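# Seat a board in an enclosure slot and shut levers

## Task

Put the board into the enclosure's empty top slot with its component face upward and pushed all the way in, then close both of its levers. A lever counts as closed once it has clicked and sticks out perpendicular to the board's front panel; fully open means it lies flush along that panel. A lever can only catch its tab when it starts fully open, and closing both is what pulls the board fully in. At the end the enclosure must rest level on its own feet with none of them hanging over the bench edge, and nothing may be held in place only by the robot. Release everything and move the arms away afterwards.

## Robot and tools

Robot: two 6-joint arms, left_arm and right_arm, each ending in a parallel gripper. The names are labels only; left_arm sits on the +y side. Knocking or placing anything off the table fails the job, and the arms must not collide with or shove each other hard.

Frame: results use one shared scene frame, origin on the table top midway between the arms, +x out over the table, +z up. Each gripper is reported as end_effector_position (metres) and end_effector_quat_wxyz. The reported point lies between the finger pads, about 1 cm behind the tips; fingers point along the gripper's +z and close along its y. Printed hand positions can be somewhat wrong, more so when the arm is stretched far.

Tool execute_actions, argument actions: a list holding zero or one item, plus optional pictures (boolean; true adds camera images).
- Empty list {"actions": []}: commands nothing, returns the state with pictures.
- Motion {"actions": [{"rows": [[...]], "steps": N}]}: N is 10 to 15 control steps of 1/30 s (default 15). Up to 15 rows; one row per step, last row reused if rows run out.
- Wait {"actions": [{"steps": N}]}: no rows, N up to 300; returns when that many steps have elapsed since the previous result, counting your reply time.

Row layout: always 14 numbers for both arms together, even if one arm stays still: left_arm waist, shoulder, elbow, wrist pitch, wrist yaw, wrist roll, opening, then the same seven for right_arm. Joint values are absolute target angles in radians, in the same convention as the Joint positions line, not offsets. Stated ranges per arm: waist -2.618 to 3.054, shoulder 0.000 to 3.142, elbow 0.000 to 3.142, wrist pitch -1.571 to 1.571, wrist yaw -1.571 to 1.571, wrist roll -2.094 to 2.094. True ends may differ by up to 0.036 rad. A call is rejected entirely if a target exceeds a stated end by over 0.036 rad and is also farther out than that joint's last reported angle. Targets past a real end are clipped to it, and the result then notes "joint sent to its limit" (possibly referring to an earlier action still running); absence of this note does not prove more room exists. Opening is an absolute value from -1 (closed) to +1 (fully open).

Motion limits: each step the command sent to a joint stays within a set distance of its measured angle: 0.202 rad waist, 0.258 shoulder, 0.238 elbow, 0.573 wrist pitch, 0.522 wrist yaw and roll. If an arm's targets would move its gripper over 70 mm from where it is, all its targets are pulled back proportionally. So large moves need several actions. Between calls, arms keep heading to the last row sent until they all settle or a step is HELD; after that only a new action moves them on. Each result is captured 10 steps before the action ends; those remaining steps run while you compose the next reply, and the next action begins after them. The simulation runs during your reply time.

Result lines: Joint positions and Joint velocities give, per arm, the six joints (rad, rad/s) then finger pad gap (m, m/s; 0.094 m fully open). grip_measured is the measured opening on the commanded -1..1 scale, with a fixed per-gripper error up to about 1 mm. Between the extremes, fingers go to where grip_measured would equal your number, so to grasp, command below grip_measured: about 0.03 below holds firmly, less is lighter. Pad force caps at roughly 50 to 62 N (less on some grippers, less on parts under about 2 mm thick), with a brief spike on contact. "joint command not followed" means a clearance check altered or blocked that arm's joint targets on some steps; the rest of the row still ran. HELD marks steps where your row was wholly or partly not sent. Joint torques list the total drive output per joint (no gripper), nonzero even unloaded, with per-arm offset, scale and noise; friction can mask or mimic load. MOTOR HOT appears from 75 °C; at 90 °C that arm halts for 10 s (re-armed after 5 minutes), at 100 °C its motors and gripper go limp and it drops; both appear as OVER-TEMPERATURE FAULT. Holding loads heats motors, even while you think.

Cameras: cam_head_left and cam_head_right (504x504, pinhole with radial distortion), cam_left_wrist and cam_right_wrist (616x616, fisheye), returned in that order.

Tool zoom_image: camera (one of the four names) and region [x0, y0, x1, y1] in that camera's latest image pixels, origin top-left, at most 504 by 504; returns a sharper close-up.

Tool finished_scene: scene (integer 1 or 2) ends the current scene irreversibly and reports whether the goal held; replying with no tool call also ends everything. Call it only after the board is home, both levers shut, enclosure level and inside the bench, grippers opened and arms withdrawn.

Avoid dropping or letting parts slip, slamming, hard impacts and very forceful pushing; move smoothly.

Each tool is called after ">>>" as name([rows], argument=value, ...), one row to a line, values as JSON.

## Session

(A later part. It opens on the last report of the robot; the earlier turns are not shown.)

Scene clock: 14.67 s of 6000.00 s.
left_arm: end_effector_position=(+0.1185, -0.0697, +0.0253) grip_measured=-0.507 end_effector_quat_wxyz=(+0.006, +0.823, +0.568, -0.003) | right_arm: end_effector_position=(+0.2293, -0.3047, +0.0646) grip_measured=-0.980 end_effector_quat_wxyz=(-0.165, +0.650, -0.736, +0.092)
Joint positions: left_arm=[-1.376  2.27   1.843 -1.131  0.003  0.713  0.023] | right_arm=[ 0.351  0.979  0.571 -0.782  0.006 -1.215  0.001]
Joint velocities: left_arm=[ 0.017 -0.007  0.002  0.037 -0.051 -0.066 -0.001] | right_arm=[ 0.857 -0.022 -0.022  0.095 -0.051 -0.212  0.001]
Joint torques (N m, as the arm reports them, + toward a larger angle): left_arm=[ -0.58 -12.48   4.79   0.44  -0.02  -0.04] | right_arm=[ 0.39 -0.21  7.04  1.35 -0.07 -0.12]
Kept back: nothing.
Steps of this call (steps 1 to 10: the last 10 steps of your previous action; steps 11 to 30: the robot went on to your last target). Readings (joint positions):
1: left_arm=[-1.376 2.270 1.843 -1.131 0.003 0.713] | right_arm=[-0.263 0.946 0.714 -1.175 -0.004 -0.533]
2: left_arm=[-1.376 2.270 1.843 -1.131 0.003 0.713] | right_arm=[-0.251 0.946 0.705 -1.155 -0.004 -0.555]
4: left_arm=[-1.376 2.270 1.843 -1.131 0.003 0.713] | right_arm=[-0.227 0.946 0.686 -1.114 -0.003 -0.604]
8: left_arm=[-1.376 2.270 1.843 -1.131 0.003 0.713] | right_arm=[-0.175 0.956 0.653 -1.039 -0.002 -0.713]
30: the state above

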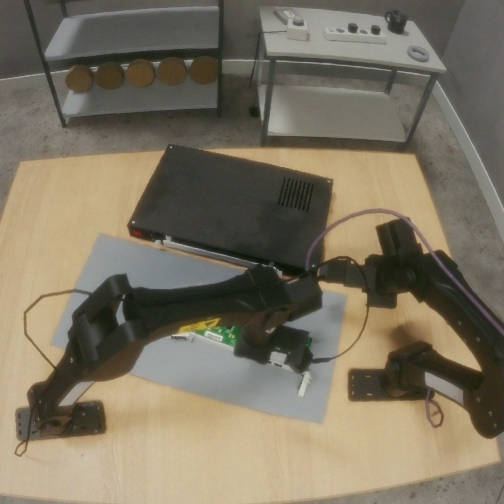

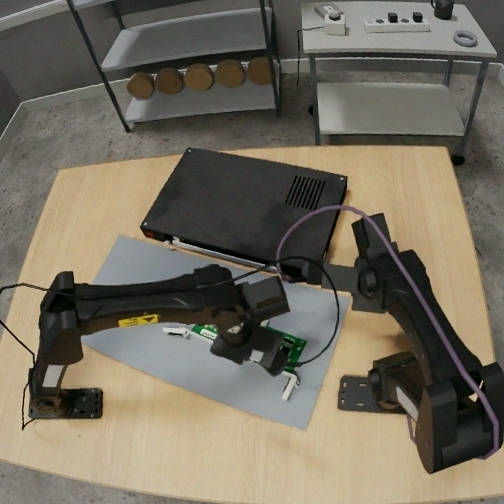

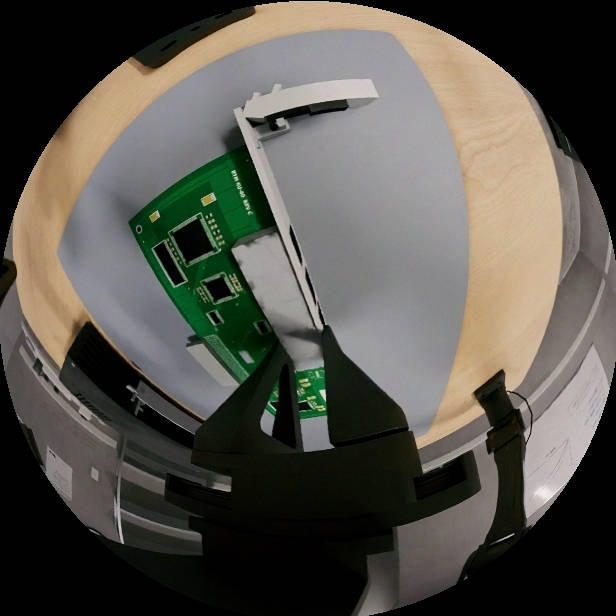

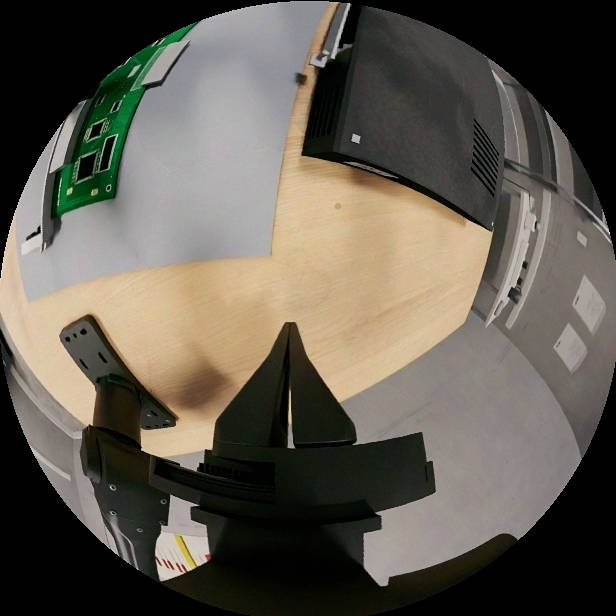

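>>> execute_actions([
  {"rows":[[-1.385,2.283,1.83,-1.118,0.0,0.71,-0.55,0.6,0.95,0.72,-1.2,0,-1.26,-1]],"steps":15},
])

>>> execute_actions([
  {"steps":15},
], pictures=true)

Scene clock: 15.07 s of 6000.00 s.
left_arm: end_effector_position=(+0.1183, -0.0698, +0.0253) grip_measured=-0.507 end_effector_quat_wxyz=(+0.006, +0.823, +0.568, -0.003) | right_arm: end_effector_position=(+0.2039, -0.2589, +0.0622) grip_measured=-0.980 end_effector_quat_wxyz=(-0.157, +0.750, -0.639, +0.069)
Joint positions: left_arm=[-1.377  2.27   1.843 -1.131  0.003  0.713  0.023] | right_arm=[ 0.604  0.98   0.573 -0.819  0.012 -1.247  0.001]
Joint velocities: left_arm=[ 0.012  0.007 -0.007 -0.007  0.022  0.022 -0.001] | right_arm=[ 0.032  0.017  0.12  -0.681 -0.081 -0.051 -0.001]
Joint torques (N m, as the arm reports them, + toward a larger angle): left_arm=[ -0.5  -12.49   4.8    0.44  -0.03  -0.04] | right_arm=[ 0.81 -1.38 10.41  1.26 -0.13 -0.12]
Steps of this call (steps 1 to 7: the robot went on to your last target; steps 8 to 12: the first 5 steps of this action). Readings (joint positions):
8: left_arm=[-1.376 2.270 1.843 -1.131 0.003 0.713] | right_arm=[0.586 0.980 0.569 -0.770 0.005 -1.244]
9: left_arm=[-1.376 2.270 1.843 -1.131 0.003 0.713] | right_arm=[0.600 0.980 0.569 -0.774 0.010 -1.244]
11: left_arm=[-1.377 2.270 1.843 -1.131 0.003 0.713] | right_arm=[0.604 0.980 0.570 -0.800 0.012 -1.246]
12: the state above

Scene clock: 15.57 s of 6000.00 s.
left_arm: end_effector_position=(+0.1183, -0.0698, +0.0253) grip_measured=-0.507 end_effector_quat_wxyz=(+0.006, +0.823, +0.568, -0.003) | right_arm: end_effector_position=(+0.1614, -0.2833, +0.0805) grip_measured=-0.980 end_effector_quat_wxyz=(-0.059, +0.760, -0.647, +0.035)
Joint positions: left_arm=[-1.377  2.27   1.843 -1.131  0.003  0.713  0.023] | right_arm=[ 0.603  0.971  0.692 -1.156  0.021 -1.249  0.001]
Joint velocities: left_arm=[-0.007 -0.007 -0.012 -0.066  0.051 -0.007 -0.   ] | right_arm=[-0.002 -0.027  0.027 -0.271 -0.037 -0.037 -0.001]
Joint torques (N m, as the arm reports them, + toward a larger angle): left_arm=[ -0.53 -12.49   4.79   0.44  -0.02  -0.05] | right_arm=[-0.21 -2.58  9.37  0.91 -0.12 -0.13]
Kept back: nothing.
Steps of this call (steps 1 to 10: the last 10 steps of your previous action; steps 11 to 15: the robot went on to your last target). Readings (joint positions):
1: left_arm=[-1.377 2.270 1.843 -1.131 0.003 0.713] | right_arm=[0.604 0.980 0.579 -0.842 0.012 -1.248]
2: left_arm=[-1.377 2.270 1.843 -1.131 0.003 0.713] | right_arm=[0.604 0.980 0.588 -0.866 0.012 -1.249]
4: left_arm=[-1.377 2.270 1.843 -1.131 0.003 0.713] | right_arm=[0.604 0.980 0.609 -0.916 0.014 -1.249]
8: left_arm=[-1.377 2.270 1.843 -1.131 0.003 0.713] | right_arm=[0.604 0.980 0.654 -1.024 0.016 -1.249]
15: the state above

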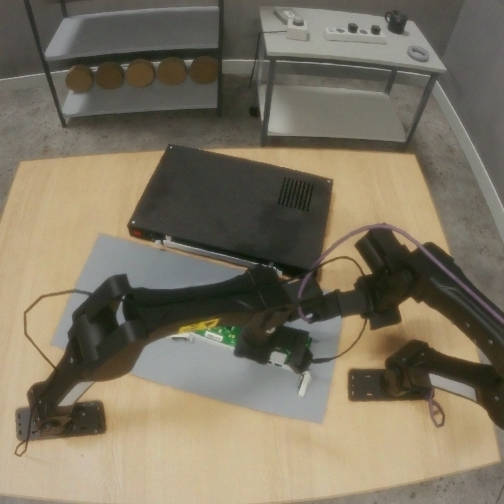

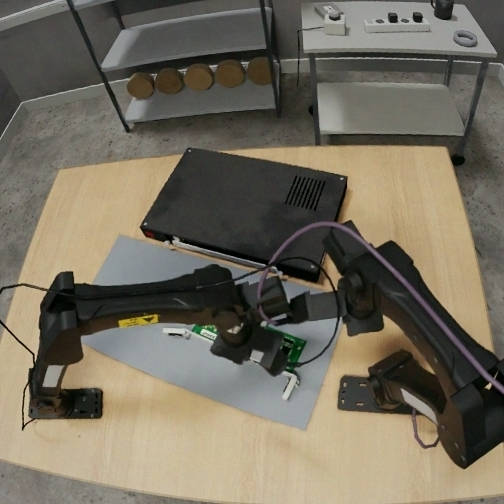

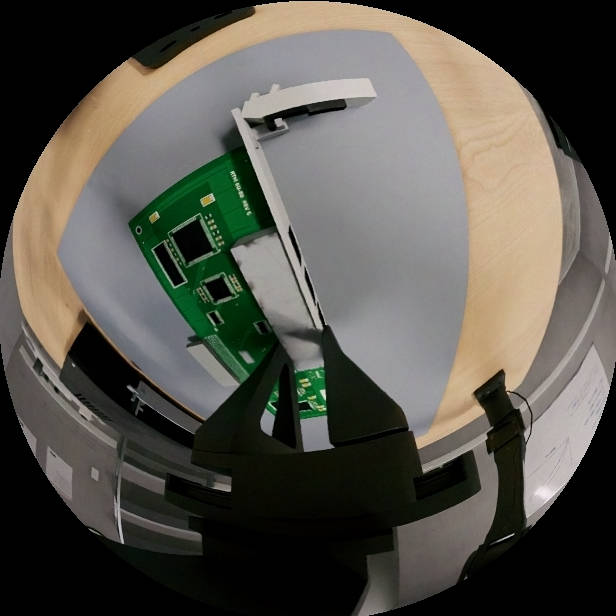

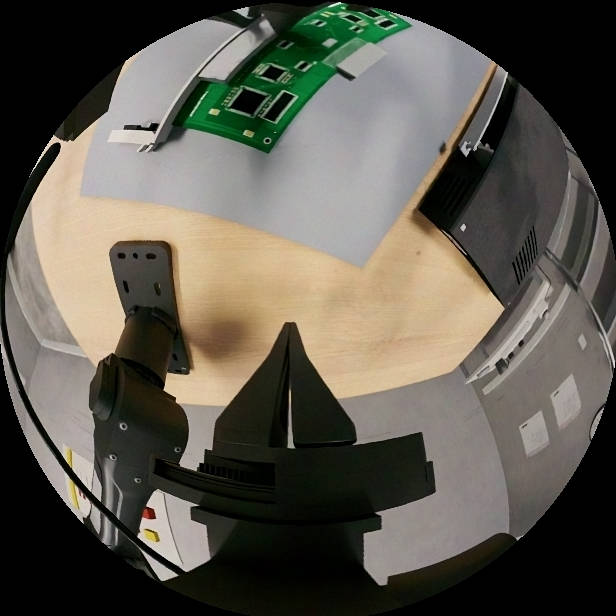

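>>> execute_actions([
  {"rows":[[-1.385,2.24,1.85,-1.15,0.0,0.71,-0.55,0.4,1.0,0.75,-1.2,0,-1.26,-1],[-1.385,2.22,1.86,-1.17,0.0,0.71,-0.55,0.3,1.0,0.75,-1.2,0,-1.26,-1],[-1.385,2.20,1.86,-1.19,0.0,0.71,-0.55,0.3,1.0,0.75,-1.2,0,-1.26,-1],[-1.385,2.20,1.86,-1.19,0.0,0.71,-0.55,0.3,1.0,0.75,-1.2,0,-1.26,-1],[-1.385,2.20,1.86,-1.19,0.0,0.71,-0.55,0.3,1.0,0.75,-1.2,0,-1.26,-1],[-1.36,2.17,1.80,-1.18,0.0,0.73,-0.55,0.3,1.0,0.75,-1.2,0,-1.26,-1],[-1.335,2.14,1.755,-1.165,0.0,0.75,-0.55,0.3,1.0,0.75,-1.2,0,-1.26,-1],[-1.31,2.11,1.71,-1.15,0.0,0.77,-0.55,0.3,1.0,0.75,-1.2,0,-1.26,-1],[-1.285,2.08,1.665,-1.135,0.0,0.785,-0.55,0.3,1.0,0.75,-1.2,0,-1.26,-1],[-1.26,2.05,1.62,-1.12,0.0,0.80,-0.55,0.3,1.0,0.75,-1.2,0,-1.26,-1],[-1.235,2.02,1.575,-1.10,0.0,0.815,-0.55,0.3,1.0,0.75,-1.2,0,-1.26,-1],[-1.21,1.99,1.53,-1.085,0.0,0.83,-0.55,0.3,1.0,0.75,-1.2,0,-1.26,-1],[-1.185,1.965,1.48,-1.065,0.0,0.85,-0.55,0.3,1.0,0.75,-1.2,0,-1.26,-1],[-1.155,1.935,1.425,-1.04,0.0,0.87,-0.55,0.3,1.0,0.75,-1.2,0,-1.26,-1]],"steps":15},
])

>>> execute_actions([
  {"steps":30},
], pictures=true)

Scene clock: 17.33 s of 6000.00 s.
left_arm: end_effector_position=(+0.1170, -0.0662, +0.0306) grip_measured=-0.507 end_effector_quat_wxyz=(+0.002, +0.823, +0.568, -0.002) | right_arm: end_effector_position=(+0.1741, -0.3218, +0.0863) grip_measured=-0.980 end_effector_quat_wxyz=(-0.048, +0.667, -0.743, +0.032)
Joint positions: left_arm=[-1.377  2.257  1.843 -1.151  0.003  0.713  0.023] | right_arm=[ 0.329  0.991  0.725 -1.191  0.009 -1.253  0.001]
Joint velocities: left_arm=[ 0.002 -0.168 -0.002 -0.168 -0.007 -0.022 -0.   ] | right_arm=[-0.696 -0.002  0.11   0.037  0.095  0.037  0.   ]
Joint torques (N m, as the arm reports them, + toward a larger angle): left_arm=[ -0.52 -17.48   7.09   0.24  -0.01  -0.05] | right_arm=[ 1.69 -0.03  8.75  0.75 -0.18 -0.08]
Steps of this call (steps 1 to 30: the robot went on to your last target; steps 31 to 48: nothing new was sent; steps 49 to 53: the first 5 steps of this action). Readings (joint positions):
49: left_arm=[-1.377 2.270 1.843 -1.131 0.003 0.713] | right_arm=[0.572 0.973 0.697 -1.193 0.001 -1.252]
50: left_arm=[-1.377 2.268 1.843 -1.132 0.003 0.713] | right_arm=[0.499 0.980 0.705 -1.196 -0.001 -1.253]
52: left_arm=[-1.377 2.262 1.843 -1.143 0.003 0.713] | right_arm=[0.364 0.990 0.721 -1.192 0.005 -1.253]
53: the state above

Scene clock: 18.33 s of 6000.00 s.
left_arm: end_effector_position=(+0.1659, +0.0457, +0.0410) grip_measured=-0.507 end_effector_quat_wxyz=(-0.007, +0.799, +0.601, +0.006) | right_arm: end_effector_position=(+0.1753, -0.3254, +0.0869) grip_measured=-0.980 end_effector_quat_wxyz=(-0.048, +0.658, -0.751, +0.034)
Joint positions: left_arm=[-1.146  1.964  1.43  -1.052 -0.011  0.861  0.023] | right_arm=[ 0.306  0.991  0.728 -1.191  0.01  -1.253  0.001]
Joint velocities: left_arm=[-0.012 -0.002 -0.017 -0.081  0.066 -0.022 -0.001] | right_arm=[-0.012 -0.002  0.022 -0.007 -0.11   0.037 -0.001]
Joint torques (N m, as the arm reports them, + toward a larger angle): left_arm=[ -0.59 -13.06   5.21   0.38   0.13   0.1 ] | right_arm=[-0.58 -0.04  9.13  0.78 -0.07 -0.09]
Kept back: nothing.
Steps of this call (steps 1 to 10: the last 10 steps of your previous action; steps 11 to 30: the robot went on to your last target). Readings (joint positions):
1: left_arm=[-1.377 2.248 1.836 -1.152 0.003 0.714] | right_arm=[0.313 0.991 0.727 -1.191 0.010 -1.253]
2: left_arm=[-1.375 2.231 1.816 -1.147 0.003 0.718] | right_arm=[0.308 0.991 0.728 -1.191 0.010 -1.253]
4: left_arm=[-1.359 2.178 1.746 -1.135 0.005 0.735] | right_arm=[0.306 0.991 0.728 -1.191 0.010 -1.253]
8: left_arm=[-1.260 2.048 1.570 -1.112 0.006 0.783] | right_arm=[0.306 0.991 0.728 -1.191 0.010 -1.253]
30: the state above

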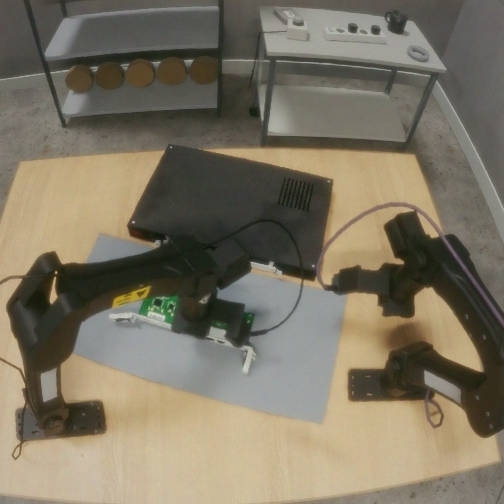

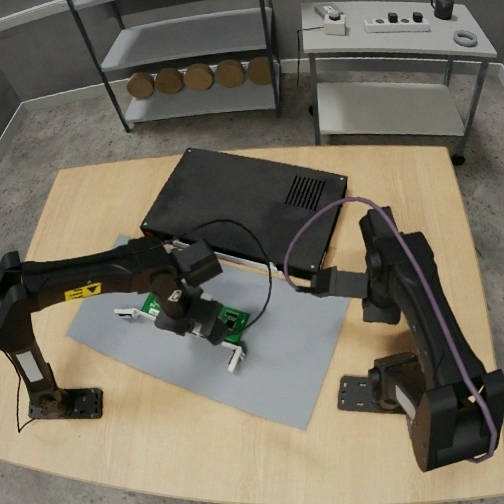

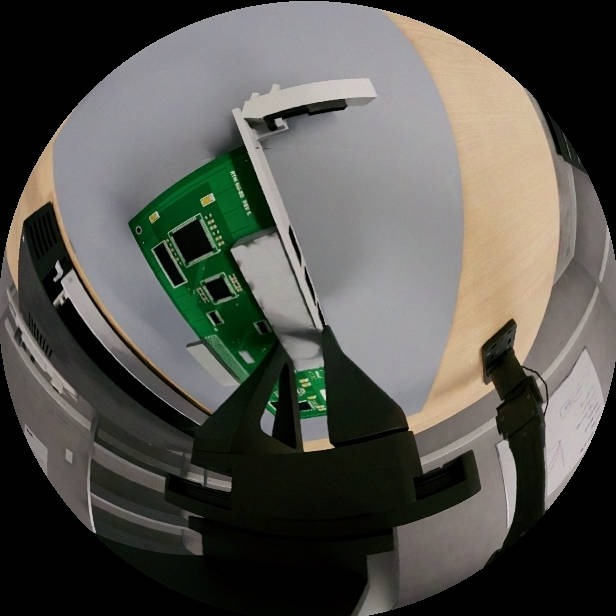

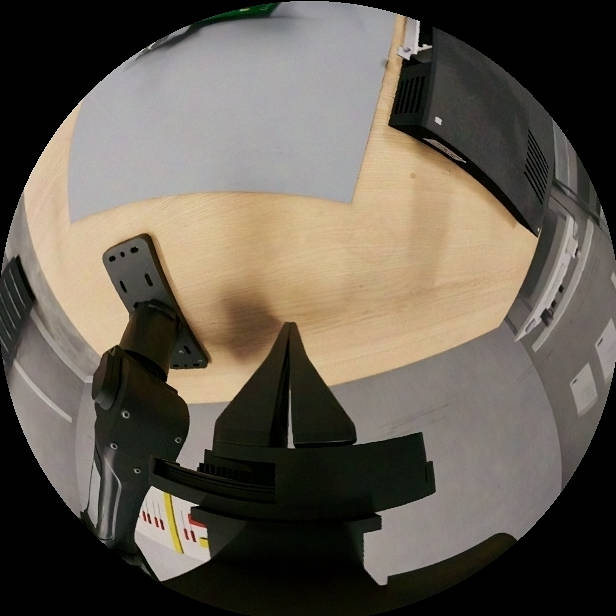

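>>> execute_actions([
  {"rows":[[-1.155,1.97,1.41,-1.02,0.0,0.87,-0.55,1.5,1.0,0.75,-1.2,0,-1.5,-1],[-1.155,1.975,1.395,-1.0,0.0,0.87,-0.55,1.5,1.0,0.75,-1.2,0,-1.5,-1],[-1.155,1.98,1.38,-0.97,0.0,0.87,-0.55,1.5,1.0,0.75,-1.2,0,-1.5,-1]],"steps":15},
])

>>> execute_actions([
  {"steps":30},
])

>>> execute_actions([
  {"rows":[[-1.155,1.98,1.38,-0.97,0.0,0.87,-0.55,1.5,1.2,0.8,-0.8,0,-1.5,-1],[-1.155,1.98,1.38,-0.97,0.0,0.87,-0.55,1.5,1.2,0.8,-0.8,0,-1.5,-1],[-1.155,1.98,1.38,-0.97,0.0,0.87,-0.55,1.5,1.2,0.8,-0.8,0,-1.5,-1],[-1.155,1.98,1.38,-0.97,0.0,0.87,-0.55,1.5,1.2,0.8,-0.8,0,-1.5,-1],[-1.155,1.98,1.38,-0.97,0.0,0.87,-0.55,1.5,1.35,0.87,-0.68,0,-1.5,-1],[-1.155,1.98,1.38,-0.97,0.0,0.87,-0.55,1.5,1.35,0.87,-0.68,0,-1.5,-1],[-1.155,1.98,1.38,-0.97,0.0,0.87,-0.55,1.5,1.35,0.87,-0.68,0,-1.5,-1],[-1.155,1.98,1.38,-0.97,0.0,0.87,-0.55,1.5,1.52,0.93,-0.58,0,-1.5,-1]],"steps":15},
])

>>> execute_actions([
  {"steps":30},
], pictures=true)

Scene clock: 19.70 s of 6000.00 s.
left_arm: end_effector_position=(+0.1658, +0.0458, +0.0317) grip_measured=-0.507 end_effector_quat_wxyz=(-0.005, +0.799, +0.601, +0.006) | right_arm: end_effector_position=(+0.1587, -0.2784, +0.0869) grip_measured=-0.980 end_effector_quat_wxyz=(-0.050, +0.817, -0.573, +0.032)
Joint positions: left_arm=[-1.146  1.97   1.399 -1.01  -0.011  0.861  0.023] | right_arm=[ 0.633  0.991  0.728 -1.19   0.015 -1.406  0.001]
Joint velocities: left_arm=[ 0.002  0.129 -0.168  0.154  0.037  0.081 -0.001] | right_arm=[ 2.137  0.002  0.002  0.022  0.022 -0.593 -0.   ]
Joint torques (N m, as the arm reports them, + toward a larger angle): left_arm=[ -0.55 -10.5    5.03   0.43   0.15   0.06] | right_arm=[-0.13 -0.16  9.3   0.72 -0.1  -0.1 ]
Steps of this call (steps 1 to 15: the robot went on to your last target; steps 16 to 36: nothing new was sent; steps 37 to 41: the first 5 steps of this action). Readings (joint positions):
37: left_arm=[-1.146 1.964 1.429 -1.049 -0.011 0.861] | right_arm=[0.337 0.991 0.728 -1.191 0.022 -1.284]
38: left_arm=[-1.146 1.964 1.424 -1.042 -0.011 0.861] | right_arm=[0.410 0.991 0.728 -1.190 0.022 -1.325]
40: left_arm=[-1.146 1.966 1.407 -1.018 -0.011 0.861] | right_arm=[0.559 0.991 0.728 -1.190 0.017 -1.385]
41: the state above

Scene clock: 20.70 s of 6000.00 s.
left_arm: end_effector_position=(+0.1649, +0.0470, +0.0241) grip_measured=-0.507 end_effector_quat_wxyz=(-0.010, +0.799, +0.601, +0.006) | right_arm: end_effector_position=(+0.0513, -0.2000, +0.0869) grip_measured=-0.980 end_effector_quat_wxyz=(-0.059, +0.989, -0.138, +0.004)
Joint positions: left_arm=[-1.146  1.985  1.389 -0.997 -0.011  0.861  0.023] | right_arm=[ 1.494  0.991  0.728 -1.19   0.001 -1.49   0.001]
Joint velocities: left_arm=[ 0.002  0.012 -0.012 -0.007  0.007 -0.007  0.001] | right_arm=[ 0.017  0.017  0.012  0.066  0.007  0.037 -0.001]
Joint torques (N m, as the arm reports them, + toward a larger angle): left_arm=[ -0.55 -11.03   4.86   0.51   0.13   0.06] | right_arm=[ 0.68 -0.05  9.11  0.77  0.02 -0.12]
Kept back: nothing.
Steps of this call (steps 1 to 10: the last 10 steps of your previous action; steps 11 to 30: the robot went on to your last target). Readings (joint positions):
1: left_arm=[-1.146 1.975 1.394 -1.005 -0.011 0.861] | right_arm=[0.707 0.991 0.728 -1.190 0.014 -1.423]
2: left_arm=[-1.146 1.980 1.391 -1.001 -0.011 0.861] | right_arm=[0.781 0.991 0.728 -1.190 0.013 -1.437]
4: left_arm=[-1.146 1.985 1.389 -0.998 -0.011 0.861] | right_arm=[0.928 0.991 0.728 -1.190 0.011 -1.456]
8: left_arm=[-1.146 1.985 1.389 -0.997 -0.011 0.861] | right_arm=[1.224 0.991 0.728 -1.190 0.009 -1.476]
30: the state above
All arms were judged still, so your last target was given up. Only a new action makes them travel on or press farther. Fingers that are still opening or closing keep moving.

Scene clock: 20.87 s of 6000.00 s.
left_arm: end_effector_position=(+0.1649, +0.0470, +0.0241) grip_measured=-0.507 end_effector_quat_wxyz=(-0.010, +0.799, +0.601, +0.006) | right_arm: end_effector_position=(+0.0636, -0.1382, +0.0761) grip_measured=-0.980 end_effector_quat_wxyz=(-0.096, +0.986, -0.137, +0.006)
Joint positions: left_arm=[-1.146  1.985  1.389 -0.997 -0.011  0.861  0.023] | right_arm=[ 1.494  1.198  0.78  -0.961  0.001 -1.492  0.001]
Joint velocities: left_arm=[-0.012 -0.007  0.002  0.037 -0.066 -0.051 -0.001] | right_arm=[-0.012  1.438  0.598  1.121  0.007  0.022 -0.001]
Joint torques (N m, as the arm reports them, + toward a larger angle): left_arm=[ -0.54 -11.06   4.84   0.5    0.13   0.06] | right_arm=[ 0.67  0.49 10.61  1.69  0.05 -0.08]
Steps of this call (steps 1 to 5: the first 5 steps of this action). Readings (joint positions):
1: left_arm=[-1.146 1.985 1.389 -0.997 -0.011 0.861] | right_arm=[1.494 1.009 0.732 -1.173 0.001 -1.492]
2: left_arm=[-1.146 1.985 1.389 -0.997 -0.011 0.861] | right_arm=[1.494 1.053 0.743 -1.130 0.001 -1.492]
4: left_arm=[-1.146 1.985 1.389 -0.997 -0.011 0.861] | right_arm=[1.494 1.152 0.767 -1.009 0.001 -1.492]
5: the state above

Scene clock: 21.87 s of 6000.00 s.
left_arm: end_effector_position=(+0.1655, +0.0474, +0.0241) grip_measured=-0.507 end_effector_quat_wxyz=(-0.010, +0.800, +0.599, +0.008) | right_arm: end_effector_position=(+0.0819, -0.0421, +0.0518) grip_measured=-0.980 end_effector_quat_wxyz=(-0.151, +0.979, -0.135, +0.009)
Joint positions: left_arm=[-1.146  1.985  1.389 -0.997 -0.014  0.866  0.023] | right_arm=[ 1.496  1.529  0.909 -0.647  0.    -1.492  0.001]
Joint velocities: left_arm=[-0.007  0.002 -0.007  0.007  0.11  -0.066 -0.   ] | right_arm=[ 0.002 -0.002  0.002 -0.037  0.037 -0.022  0.   ]
Joint torques (N m, as the arm reports them, + toward a larger angle): left_arm=[ -0.55 -11.06   4.84   0.5    0.17   0.02] | right_arm=[ 0.45 -6.4   8.98  1.86  0.02 -0.11]
Kept back: nothing.
Steps of this call (steps 1 to 10: the last 10 steps of your previous action; steps 11 to 30: the robot went on to your last target). Readings (joint positions):
1: left_arm=[-1.146 1.985 1.389 -0.997 -0.011 0.861] | right_arm=[1.494 1.251 0.803 -0.916 0.001 -1.492]
2: left_arm=[-1.146 1.985 1.389 -0.997 -0.011 0.861] | right_arm=[1.494 1.298 0.823 -0.864 0.001 -1.492]
4: left_arm=[-1.146 1.985 1.389 -0.997 -0.011 0.861] | right_arm=[1.494 1.408 0.874 -0.777 0.001 -1.492]
8: left_arm=[-1.146 1.985 1.389 -0.997 -0.014 0.863] | right_arm=[1.494 1.528 0.909 -0.647 0.001 -1.492]
30: the state above
All arms were judged still, so your last target was given up. Only a new action makes them travel on or press farther. Fingers that are still opening or closing keep moving.

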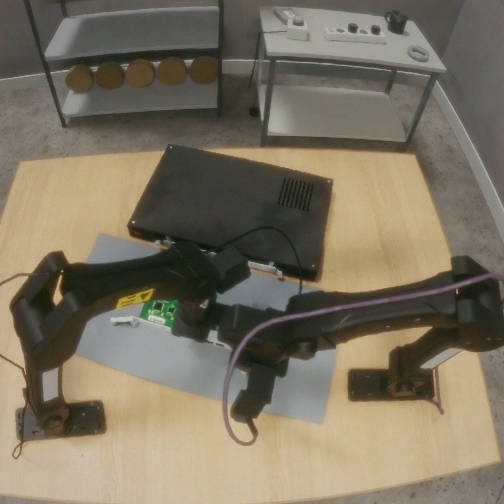

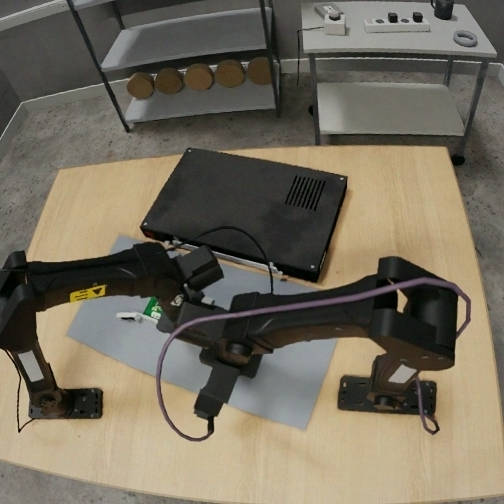

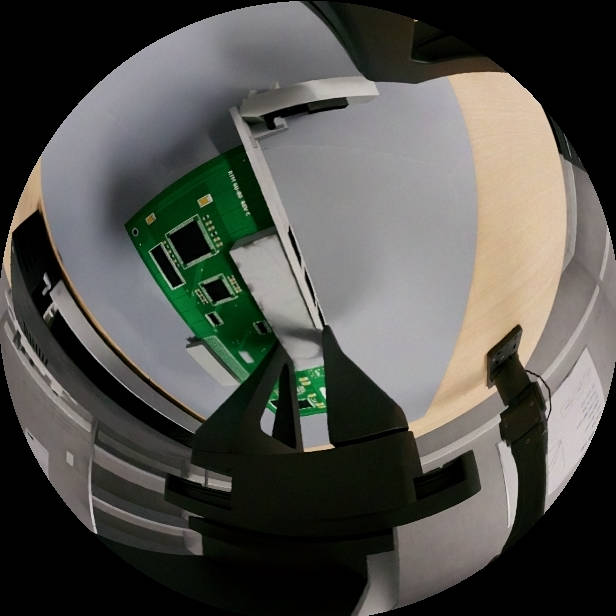

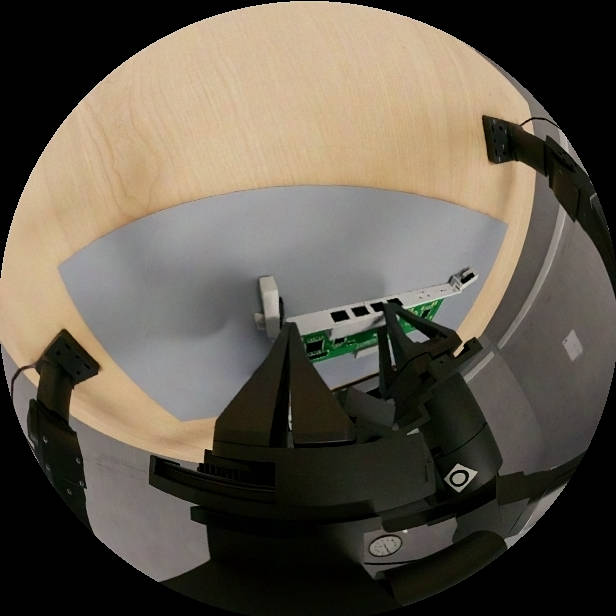

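>>> execute_actions([
  {"rows":[[-1.155,1.98,1.38,-0.97,0.0,0.87,-0.55,1.5,1.45,0.93,-0.8,0,-1.5,-1],[-1.155,1.98,1.38,-0.97,0.0,0.87,-0.55,1.5,1.45,0.93,-0.8,0,-1.5,-1],[-1.155,1.98,1.38,-0.97,0.0,0.87,-0.55,1.5,1.45,0.93,-0.8,0,-1.5,-1],[-1.155,1.98,1.38,-0.97,0.0,0.87,-0.55,1.5,1.45,0.93,-0.8,0,-1.5,-1],[-1.155,1.98,1.38,-0.97,0.0,0.87,-0.55,1.6,1.45,0.93,-0.8,0.0,-1.5,-1],[-1.155,1.98,1.38,-0.97,0.0,0.87,-0.55,1.7,1.45,0.93,-0.8,0.1,-1.5,-1],[-1.155,1.98,1.38,-0.97,0.0,0.87,-0.55,1.8,1.45,0.93,-0.8,0.3,-1.5,-1],[-1.155,1.98,1.38,-0.97,0.0,0.87,-0.55,1.9,1.45,0.93,-0.8,0.5,-1.5,-1]],"steps":15},
])

>>> execute_actions([
  {"rows":[[-1.155,1.98,1.38,-0.97,0.0,0.87,-0.55,1.9,1.52,0.93,-0.58,0.5,-1.2,-1]],"steps":15},
])

>>> execute_actions([
  {"steps":30},
], pictures=true)

Scene clock: 22.97 s of 6000.00 s.
left_arm: end_effector_position=(+0.1655, +0.0474, +0.0241) grip_measured=-0.507 end_effector_quat_wxyz=(-0.010, +0.800, +0.599, +0.008) | right_arm: end_effector_position=(+0.0763, -0.0598, +0.0619) grip_measured=-0.980 end_effector_quat_wxyz=(-0.134, +0.982, -0.130, +0.010)
Joint positions: left_arm=[-1.146  1.985  1.389 -0.997 -0.014  0.866  0.023] | right_arm=[ 1.507  1.471  0.909 -0.739  0.007 -1.492  0.001]
Joint velocities: left_arm=[ 0.007  0.007 -0.012  0.022 -0.066 -0.081 -0.001] | right_arm=[ 0.491 -0.237  0.002 -0.286  0.286  0.007  0.001]
Joint torques (N m, as the arm reports them, + toward a larger angle): left_arm=[ -0.55 -11.09   4.84   0.51   0.17   0.03] | right_arm=[ 6.38 -5.69  9.04  1.03 -0.64 -0.11]
Steps of this call (steps 1 to 28: nothing new was sent; steps 29 to 33: the first 5 steps of this action). Readings (joint positions):
29: left_arm=[-1.146 1.985 1.389 -0.997 -0.014 0.866] | right_arm=[1.496 1.523 0.909 -0.660 0.000 -1.492]
30: left_arm=[-1.146 1.985 1.389 -0.997 -0.014 0.866] | right_arm=[1.496 1.511 0.909 -0.685 0.001 -1.492]
32: left_arm=[-1.146 1.985 1.389 -0.997 -0.014 0.866] | right_arm=[1.496 1.481 0.909 -0.727 0.001 -1.492]
33: the state above

Scene clock: 23.47 s of 6000.00 s.
left_arm: end_effector_position=(+0.1655, +0.0474, +0.0241) grip_measured=-0.507 end_effector_quat_wxyz=(-0.010, +0.800, +0.599, +0.008) | right_arm: end_effector_position=(+0.0326, -0.0332, +0.0742) grip_measured=-0.980 end_effector_quat_wxyz=(-0.201, +0.960, -0.057, +0.187)
Joint positions: left_arm=[-1.146  1.985  1.389 -0.997 -0.014  0.866  0.023] | right_arm=[ 1.906  1.513  0.909 -0.655  0.467 -1.311  0.001]
Joint velocities: left_arm=[ 0.017  0.007 -0.007  0.007 -0.051  0.007 -0.001] | right_arm=[ 0.002  0.164 -0.012  0.403  0.154  0.681  0.001]
Joint torques (N m, as the arm reports them, + toward a larger angle): left_arm=[ -0.55 -11.07   4.84   0.5    0.17   0.02] | right_arm=[-0.52 -5.63  9.07  1.15  0.3   0.07]
Steps of this call (steps 1 to 10: the last 10 steps of your previous action; steps 11 to 15: the first 5 steps of this action). Readings (joint positions):
11: left_arm=[-1.146 1.985 1.389 -0.997 -0.014 0.866] | right_arm=[1.907 1.469 0.909 -0.766 0.430 -1.455]
12: left_arm=[-1.146 1.985 1.389 -0.997 -0.014 0.866] | right_arm=[1.906 1.481 0.909 -0.734 0.443 -1.406]
14: left_arm=[-1.146 1.985 1.389 -0.997 -0.014 0.866] | right_arm=[1.906 1.505 0.909 -0.674 0.462 -1.336]
15: the state above

Scene clock: 24.47 s of 6000.00 s.
left_arm: end_effector_position=(+0.1655, +0.0474, +0.0241) grip_measured=-0.507 end_effector_quat_wxyz=(-0.010, +0.800, +0.599, +0.008) | right_arm: end_effector_position=(+0.0335, -0.0193, +0.0796) grip_measured=-0.980 end_effector_quat_wxyz=(-0.240, +0.948, -0.112, +0.179)
Joint positions: left_arm=[-1.146  1.985  1.389 -0.997 -0.014  0.866  0.023] | right_arm=[ 1.906  1.518  0.909 -0.589  0.491 -1.215  0.001]
Joint velocities: left_arm=[-0.017  0.002  0.002 -0.022 -0.051 -0.007  0.001] | right_arm=[-0.012  0.012 -0.012 -0.022  0.037 -0.037 -0.001]
Joint torques (N m, as the arm reports them, + toward a larger angle): left_arm=[ -0.55 -11.07   4.84   0.5    0.17   0.02] | right_arm=[-0.49 -5.46  9.12  1.36  0.33  0.12]
Kept back: nothing.
Steps of this call (steps 1 to 10: the last 10 steps of your previous action; steps 11 to 30: the robot went on to your last target). Readings (joint positions):
1: left_arm=[-1.146 1.985 1.389 -0.997 -0.014 0.866] | right_arm=[1.906 1.517 0.909 -0.641 0.472 -1.291]
2: left_arm=[-1.146 1.985 1.389 -0.997 -0.014 0.866] | right_arm=[1.906 1.518 0.909 -0.629 0.476 -1.276]
4: left_arm=[-1.146 1.985 1.389 -0.997 -0.014 0.866] | right_arm=[1.906 1.518 0.909 -0.613 0.482 -1.253]
8: left_arm=[-1.146 1.985 1.389 -0.997 -0.014 0.866] | right_arm=[1.906 1.518 0.909 -0.597 0.488 -1.230]
30: the state above
All arms were judged still, so your last target was given up. Only a new action makes them travel on or press farther. Fingers that are still opening or closing keep moving.

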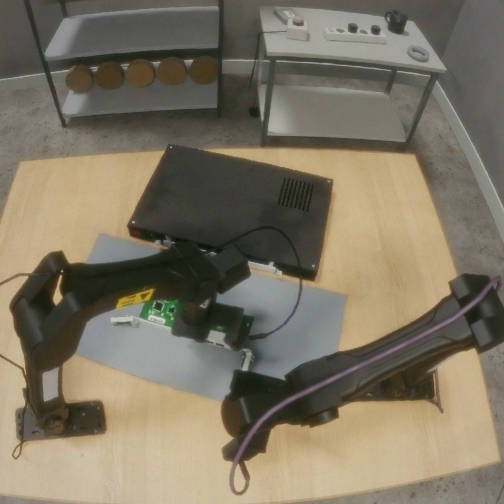

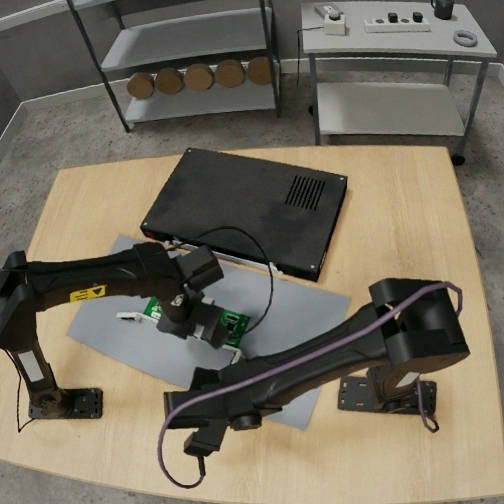

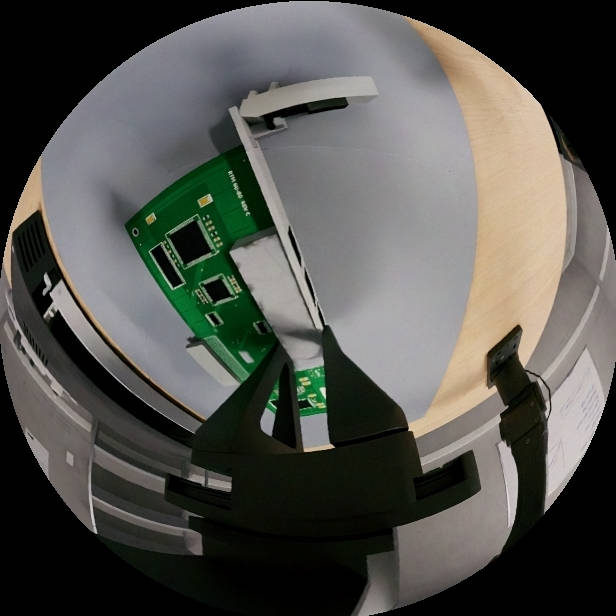

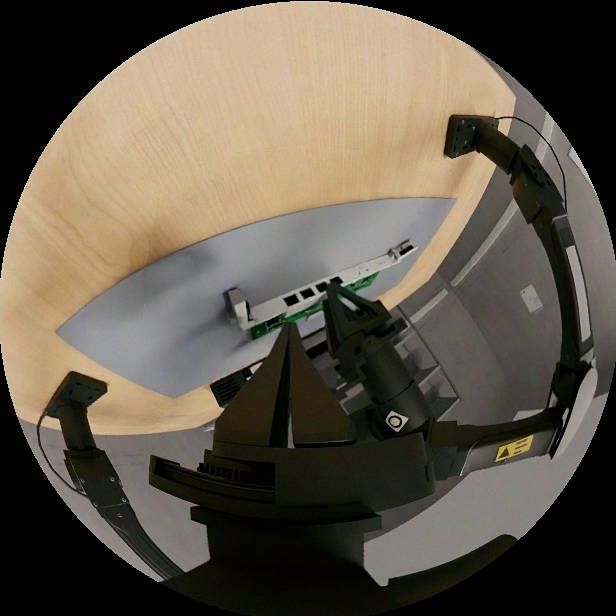

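>>> execute_actions([
  {"rows":[[-1.155,1.98,1.38,-0.97,0.0,0.87,-0.55,1.9,1.55,0.85,-0.5,0.5,-1.2,-1],[-1.155,1.98,1.38,-0.97,0.0,0.87,-0.55,1.9,1.55,0.85,-0.5,0.5,-1.2,-1],[-1.155,1.98,1.38,-0.97,0.0,0.87,-0.55,1.9,1.58,0.79,-0.40,0.5,-1.2,-1],[-1.155,1.98,1.38,-0.97,0.0,0.87,-0.55,1.9,1.58,0.79,-0.36,0.5,-1.2,-1],[-1.155,1.98,1.38,-0.97,0.0,0.87,-0.55,1.9,1.60,0.76,-0.32,0.5,-1.2,-1],[-1.155,1.98,1.38,-0.97,0.0,0.87,-0.55,1.9,1.60,0.76,-0.32,0.5,-1.2,-1],[-1.155,1.98,1.38,-0.97,0.0,0.87,-0.55,1.9,1.615,0.74,-0.32,0.5,-1.2,-1]],"steps":15},
])

>>> execute_actions([
  {"rows":[[-1.155,1.98,1.38,-0.97,0.0,0.87,-0.55,1.9,1.615,0.74,-0.32,0.5,-1.2,-1],[-1.155,1.98,1.38,-0.97,0.0,0.87,-0.55,1.87,1.615,0.74,-0.32,0.5,-1.2,-1],[-1.155,1.98,1.38,-0.97,0.0,0.87,-0.55,1.85,1.615,0.74,-0.32,0.5,-1.2,-1],[-1.155,1.98,1.38,-0.97,0.0,0.87,-0.55,1.83,1.615,0.74,-0.32,0.5,-1.2,-1],[-1.155,1.98,1.38,-0.97,0.0,0.87,-0.55,1.81,1.615,0.74,-0.32,0.5,-1.2,-1],[-1.155,1.98,1.38,-0.97,0.0,0.87,-0.55,1.79,1.615,0.74,-0.32,0.5,-1.2,-1],[-1.155,1.98,1.38,-0.97,0.0,0.87,-0.55,1.77,1.615,0.74,-0.32,0.5,-1.2,-1]],"steps":15},
])

>>> execute_actions([
  {"steps":25},
], pictures=true)

Scene clock: 25.90 s of 6000.00 s.
left_arm: end_effector_position=(+0.1655, +0.0474, +0.0241) grip_measured=-0.507 end_effector_quat_wxyz=(-0.010, +0.800, +0.599, +0.008) | right_arm: end_effector_position=(+0.0343, -0.0207, +0.0526) grip_measured=-0.980 end_effector_quat_wxyz=(-0.244, +0.946, -0.114, +0.179)
Joint positions: left_arm=[-1.146  1.985  1.389 -0.997 -0.014  0.866  0.023] | right_arm=[ 1.906  1.555  0.823 -0.457  0.495 -1.213  0.001]
Joint velocities: left_arm=[-0.012  0.007  0.002  0.007 -0.051  0.095  0.   ] | right_arm=[-0.007  0.462 -0.769  0.96  -0.007  0.022 -0.002]
Joint torques (N m, as the arm reports them, + toward a larger angle): left_arm=[ -0.55 -11.07   4.83   0.5    0.17   0.02] | right_arm=[-0.5  -4.31  5.5   1.09  0.32  0.12]
Steps of this call (steps 1 to 38: nothing new was sent; steps 39 to 43: the first 5 steps of this action). Readings (joint positions):
39: left_arm=[-1.146 1.985 1.389 -0.997 -0.014 0.866] | right_arm=[1.906 1.519 0.902 -0.576 0.493 -1.215]
40: left_arm=[-1.146 1.985 1.389 -0.997 -0.014 0.866] | right_arm=[1.906 1.522 0.891 -0.555 0.493 -1.214]
42: left_arm=[-1.146 1.985 1.389 -0.997 -0.014 0.866] | right_arm=[1.906 1.539 0.848 -0.491 0.495 -1.213]
43: the state above

Scene clock: 26.40 s of 6000.00 s.
left_arm: end_effector_position=(+0.1655, +0.0474, +0.0241) grip_measured=-0.507 end_effector_quat_wxyz=(-0.010, +0.800, +0.599, +0.008) | right_arm: end_effector_position=(+0.0516, -0.0318, +0.0170) grip_measured=-0.980 end_effector_quat_wxyz=(-0.226, +0.947, -0.133, +0.188)
Joint positions: left_arm=[-1.146  1.985  1.389 -0.997 -0.014  0.866  0.023] | right_arm=[ 1.858  1.62   0.733 -0.333  0.493 -1.213  0.001]
Joint velocities: left_arm=[-0.012 -0.017 -0.002 -0.007 -0.037 -0.022  0.   ] | right_arm=[-0.618 -0.017 -0.002  0.051  0.022 -0.007  0.   ]
Joint torques (N m, as the arm reports them, + toward a larger angle): left_arm=[ -0.54 -11.07   4.84   0.51   0.17   0.02] | right_arm=[-0.97 -6.29  6.93  1.27  0.3   0.1 ]
Steps of this call (steps 1 to 10: the last 10 steps of your previous action; steps 11 to 15: the first 5 steps of this action). Readings (joint positions):
11: left_arm=[-1.146 1.985 1.389 -0.997 -0.014 0.866] | right_arm=[1.906 1.620 0.733 -0.345 0.495 -1.213]
12: left_arm=[-1.146 1.985 1.389 -0.997 -0.014 0.866] | right_arm=[1.903 1.620 0.733 -0.341 0.494 -1.213]
14: left_arm=[-1.146 1.985 1.389 -0.997 -0.014 0.866] | right_arm=[1.878 1.620 0.733 -0.335 0.493 -1.213]
15: the state above

Scene clock: 27.23 s of 6000.00 s.
left_arm: end_effector_position=(+0.1662, +0.0465, +0.0241) grip_measured=-0.507 end_effector_quat_wxyz=(-0.008, +0.800, +0.600, +0.008) | right_arm: end_effector_position=(+0.0802, -0.0347, +0.0177) grip_measured=-0.980 end_effector_quat_wxyz=(-0.220, +0.939, -0.175, +0.199)
Joint positions: left_arm=[-1.146  1.985  1.389 -0.992 -0.015  0.864  0.023] | right_arm=[ 1.771  1.62   0.733 -0.328  0.497 -1.213  0.001]
Joint velocities: left_arm=[ 0.002 -0.002  0.007 -0.051 -0.051  0.037 -0.001] | right_arm=[-0.002 -0.007 -0.002 -0.051  0.037 -0.037  0.001]
Joint torques (N m, as the arm reports them, + toward a larger angle): left_arm=[ -0.55 -11.07   4.85   0.47   0.17   0.03] | right_arm=[ 0.03 -6.32  7.03  1.33  0.28  0.11]
Kept back: nothing.
Steps of this call (steps 1 to 10: the last 10 steps of your previous action; steps 11 to 25: the robot went on to your last target). Readings (joint positions):
1: left_arm=[-1.146 1.985 1.389 -0.997 -0.014 0.866] | right_arm=[1.836 1.620 0.733 -0.332 0.493 -1.213]
2: left_arm=[-1.146 1.985 1.389 -0.997 -0.014 0.866] | right_arm=[1.813 1.620 0.733 -0.330 0.493 -1.213]
4: left_arm=[-1.146 1.985 1.389 -0.992 -0.015 0.864] | right_arm=[1.781 1.620 0.733 -0.328 0.495 -1.213]
8: left_arm=[-1.146 1.985 1.389 -0.992 -0.015 0.864] | right_arm=[1.771 1.620 0.733 -0.328 0.497 -1.213]
25: the state above

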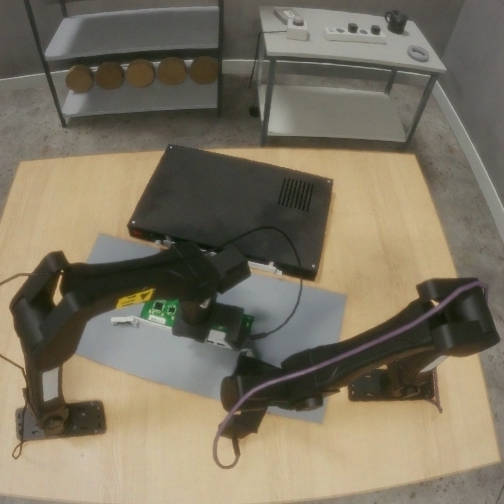

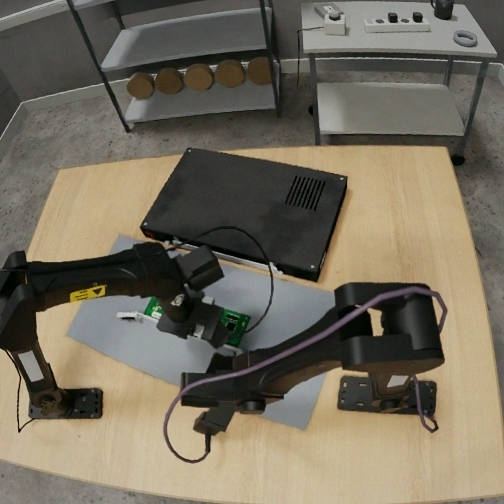

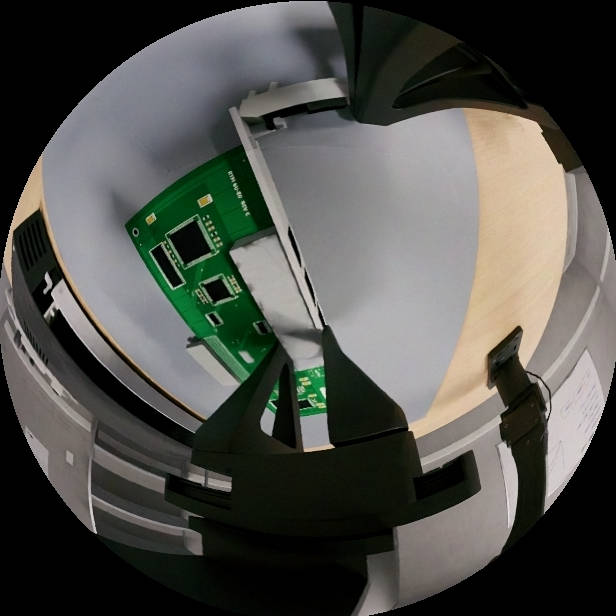

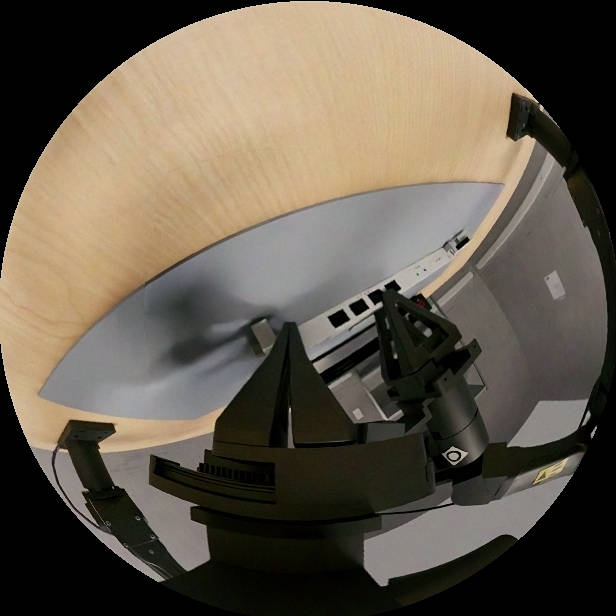

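>>> execute_actions([
  {"rows":[[-1.155,1.98,1.38,-0.97,0.0,0.87,-0.55,1.76,1.585,0.715,-0.34,0.5,-1.2,-1],[-1.155,1.98,1.38,-0.97,0.0,0.87,-0.55,1.76,1.57,0.70,-0.35,0.5,-1.2,-1],[-1.155,1.98,1.38,-0.97,0.0,0.87,-0.55,1.755,1.555,0.687,-0.35,0.5,-1.2,-1],[-1.155,1.98,1.38,-0.97,0.0,0.87,-0.55,1.755,1.54,0.673,-0.35,0.5,-1.2,-1],[-1.155,1.98,1.38,-0.97,0.0,0.87,-0.55,1.75,1.525,0.659,-0.35,0.5,-1.2,-1],[-1.155,1.98,1.38,-0.97,0.0,0.87,-0.55,1.75,1.51,0.645,-0.35,0.5,-1.2,-1],[-1.155,1.98,1.38,-0.97,0.0,0.87,-0.55,1.745,1.495,0.631,-0.35,0.5,-1.2,-1],[-1.155,1.98,1.38,-0.97,0.0,0.87,-0.55,1.74,1.48,0.617,-0.35,0.5,-1.2,-1],[-1.155,1.98,1.38,-0.97,0.0,0.87,-0.55,1.735,1.467,0.603,-0.35,0.5,-1.2,-1]],"steps":15},
])

>>> execute_actions([
  {"steps":25},
], pictures=true)

Scene clock: 28.07 s of 6000.00 s.
left_arm: end_effector_position=(+0.1673, +0.0446, +0.0241) grip_measured=-0.507 end_effector_quat_wxyz=(-0.004, +0.800, +0.600, +0.007) | right_arm: end_effector_position=(+0.0806, -0.0431, +0.0203) grip_measured=-0.980 end_effector_quat_wxyz=(-0.224, +0.938, -0.177, +0.195)
Joint positions: left_arm=[-1.146  1.985  1.389 -0.983 -0.014  0.863  0.023] | right_arm=[ 1.768  1.574  0.697 -0.327  0.49  -1.213  0.001]
Joint velocities: left_arm=[-0.022  0.012  0.007  0.11   0.007  0.051 -0.   ] | right_arm=[-0.037 -0.476 -0.379  0.022 -0.183 -0.022 -0.001]
Joint torques (N m, as the arm reports them, + toward a larger angle): left_arm=[ -0.53 -11.09   4.78   0.21   0.14   0.06] | right_arm=[-1.51 -7.06  5.14  1.01  0.48  0.11]
Steps of this call (steps 1 to 15: the robot went on to your last target; steps 16 to 20: nothing new was sent; steps 21 to 25: the first 5 steps of this action). Readings (joint positions):
21: left_arm=[-1.146 1.985 1.389 -0.992 -0.015 0.864] | right_arm=[1.770 1.619 0.733 -0.328 0.497 -1.213]
22: left_arm=[-1.146 1.985 1.389 -0.992 -0.015 0.864] | right_arm=[1.770 1.613 0.728 -0.328 0.496 -1.213]
24: left_arm=[-1.146 1.985 1.389 -0.988 -0.015 0.864] | right_arm=[1.769 1.590 0.709 -0.327 0.492 -1.213]
25: the state above

Scene clock: 28.90 s of 6000.00 s.
left_arm: end_effector_position=(+0.1687, +0.0414, +0.0241) grip_measured=-0.507 end_effector_quat_wxyz=(+0.003, +0.799, +0.602, +0.005) | right_arm: end_effector_position=(+0.0905, -0.0621, +0.0252) grip_measured=-0.980 end_effector_quat_wxyz=(-0.233, +0.933, -0.192, +0.198)
Joint positions: left_arm=[-1.146  1.985  1.389 -0.969 -0.011  0.86   0.023] | right_arm=[ 1.742  1.48   0.621 -0.322  0.496 -1.213  0.001]
Joint velocities: left_arm=[-0.002 -0.007 -0.002 -0.037 -0.081 -0.051 -0.   ] | right_arm=[ 0.002 -0.017 -0.002 -0.051  0.051  0.007  0.001]
Joint torques (N m, as the arm reports them, + toward a larger angle): left_arm=[ -0.55 -11.13   4.89   0.31   0.13   0.07] | right_arm=[-0.64 -5.85  5.09  1.02  0.27  0.1 ]
Kept back: nothing.
Steps of this call (steps 1 to 10: the last 10 steps of your previous action; steps 11 to 25: the robot went on to your last target). Readings (joint positions):
1: left_arm=[-1.146 1.985 1.389 -0.978 -0.014 0.862] | right_arm=[1.766 1.558 0.684 -0.327 0.488 -1.213]
2: left_arm=[-1.146 1.985 1.389 -0.973 -0.013 0.860] | right_arm=[1.764 1.541 0.671 -0.325 0.488 -1.213]
4: left_arm=[-1.146 1.985 1.389 -0.969 -0.011 0.860] | right_arm=[1.755 1.509 0.646 -0.318 0.489 -1.213]
8: left_arm=[-1.146 1.985 1.389 -0.969 -0.011 0.860] | right_arm=[1.742 1.481 0.621 -0.322 0.496 -1.213]
25: the state above

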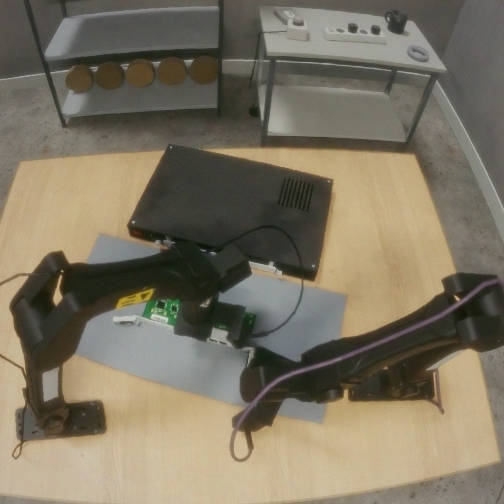

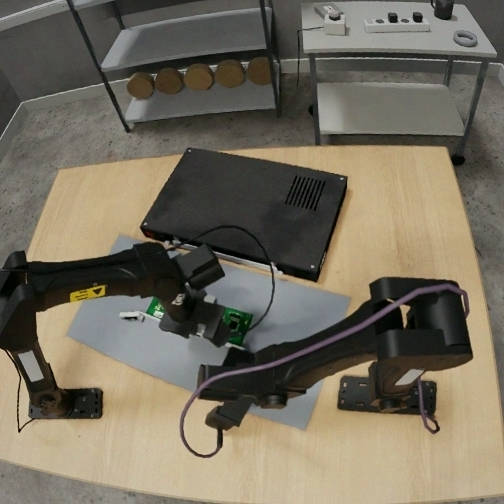

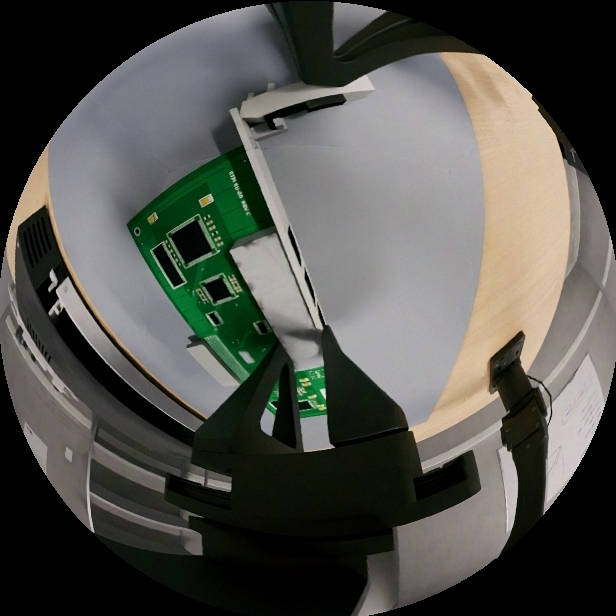

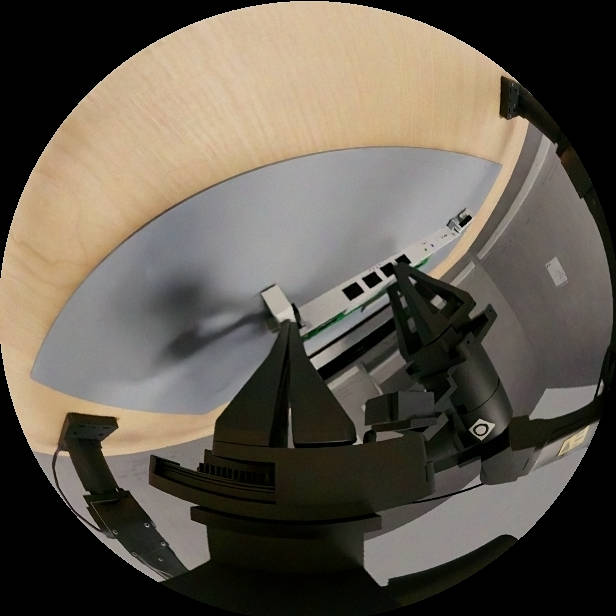

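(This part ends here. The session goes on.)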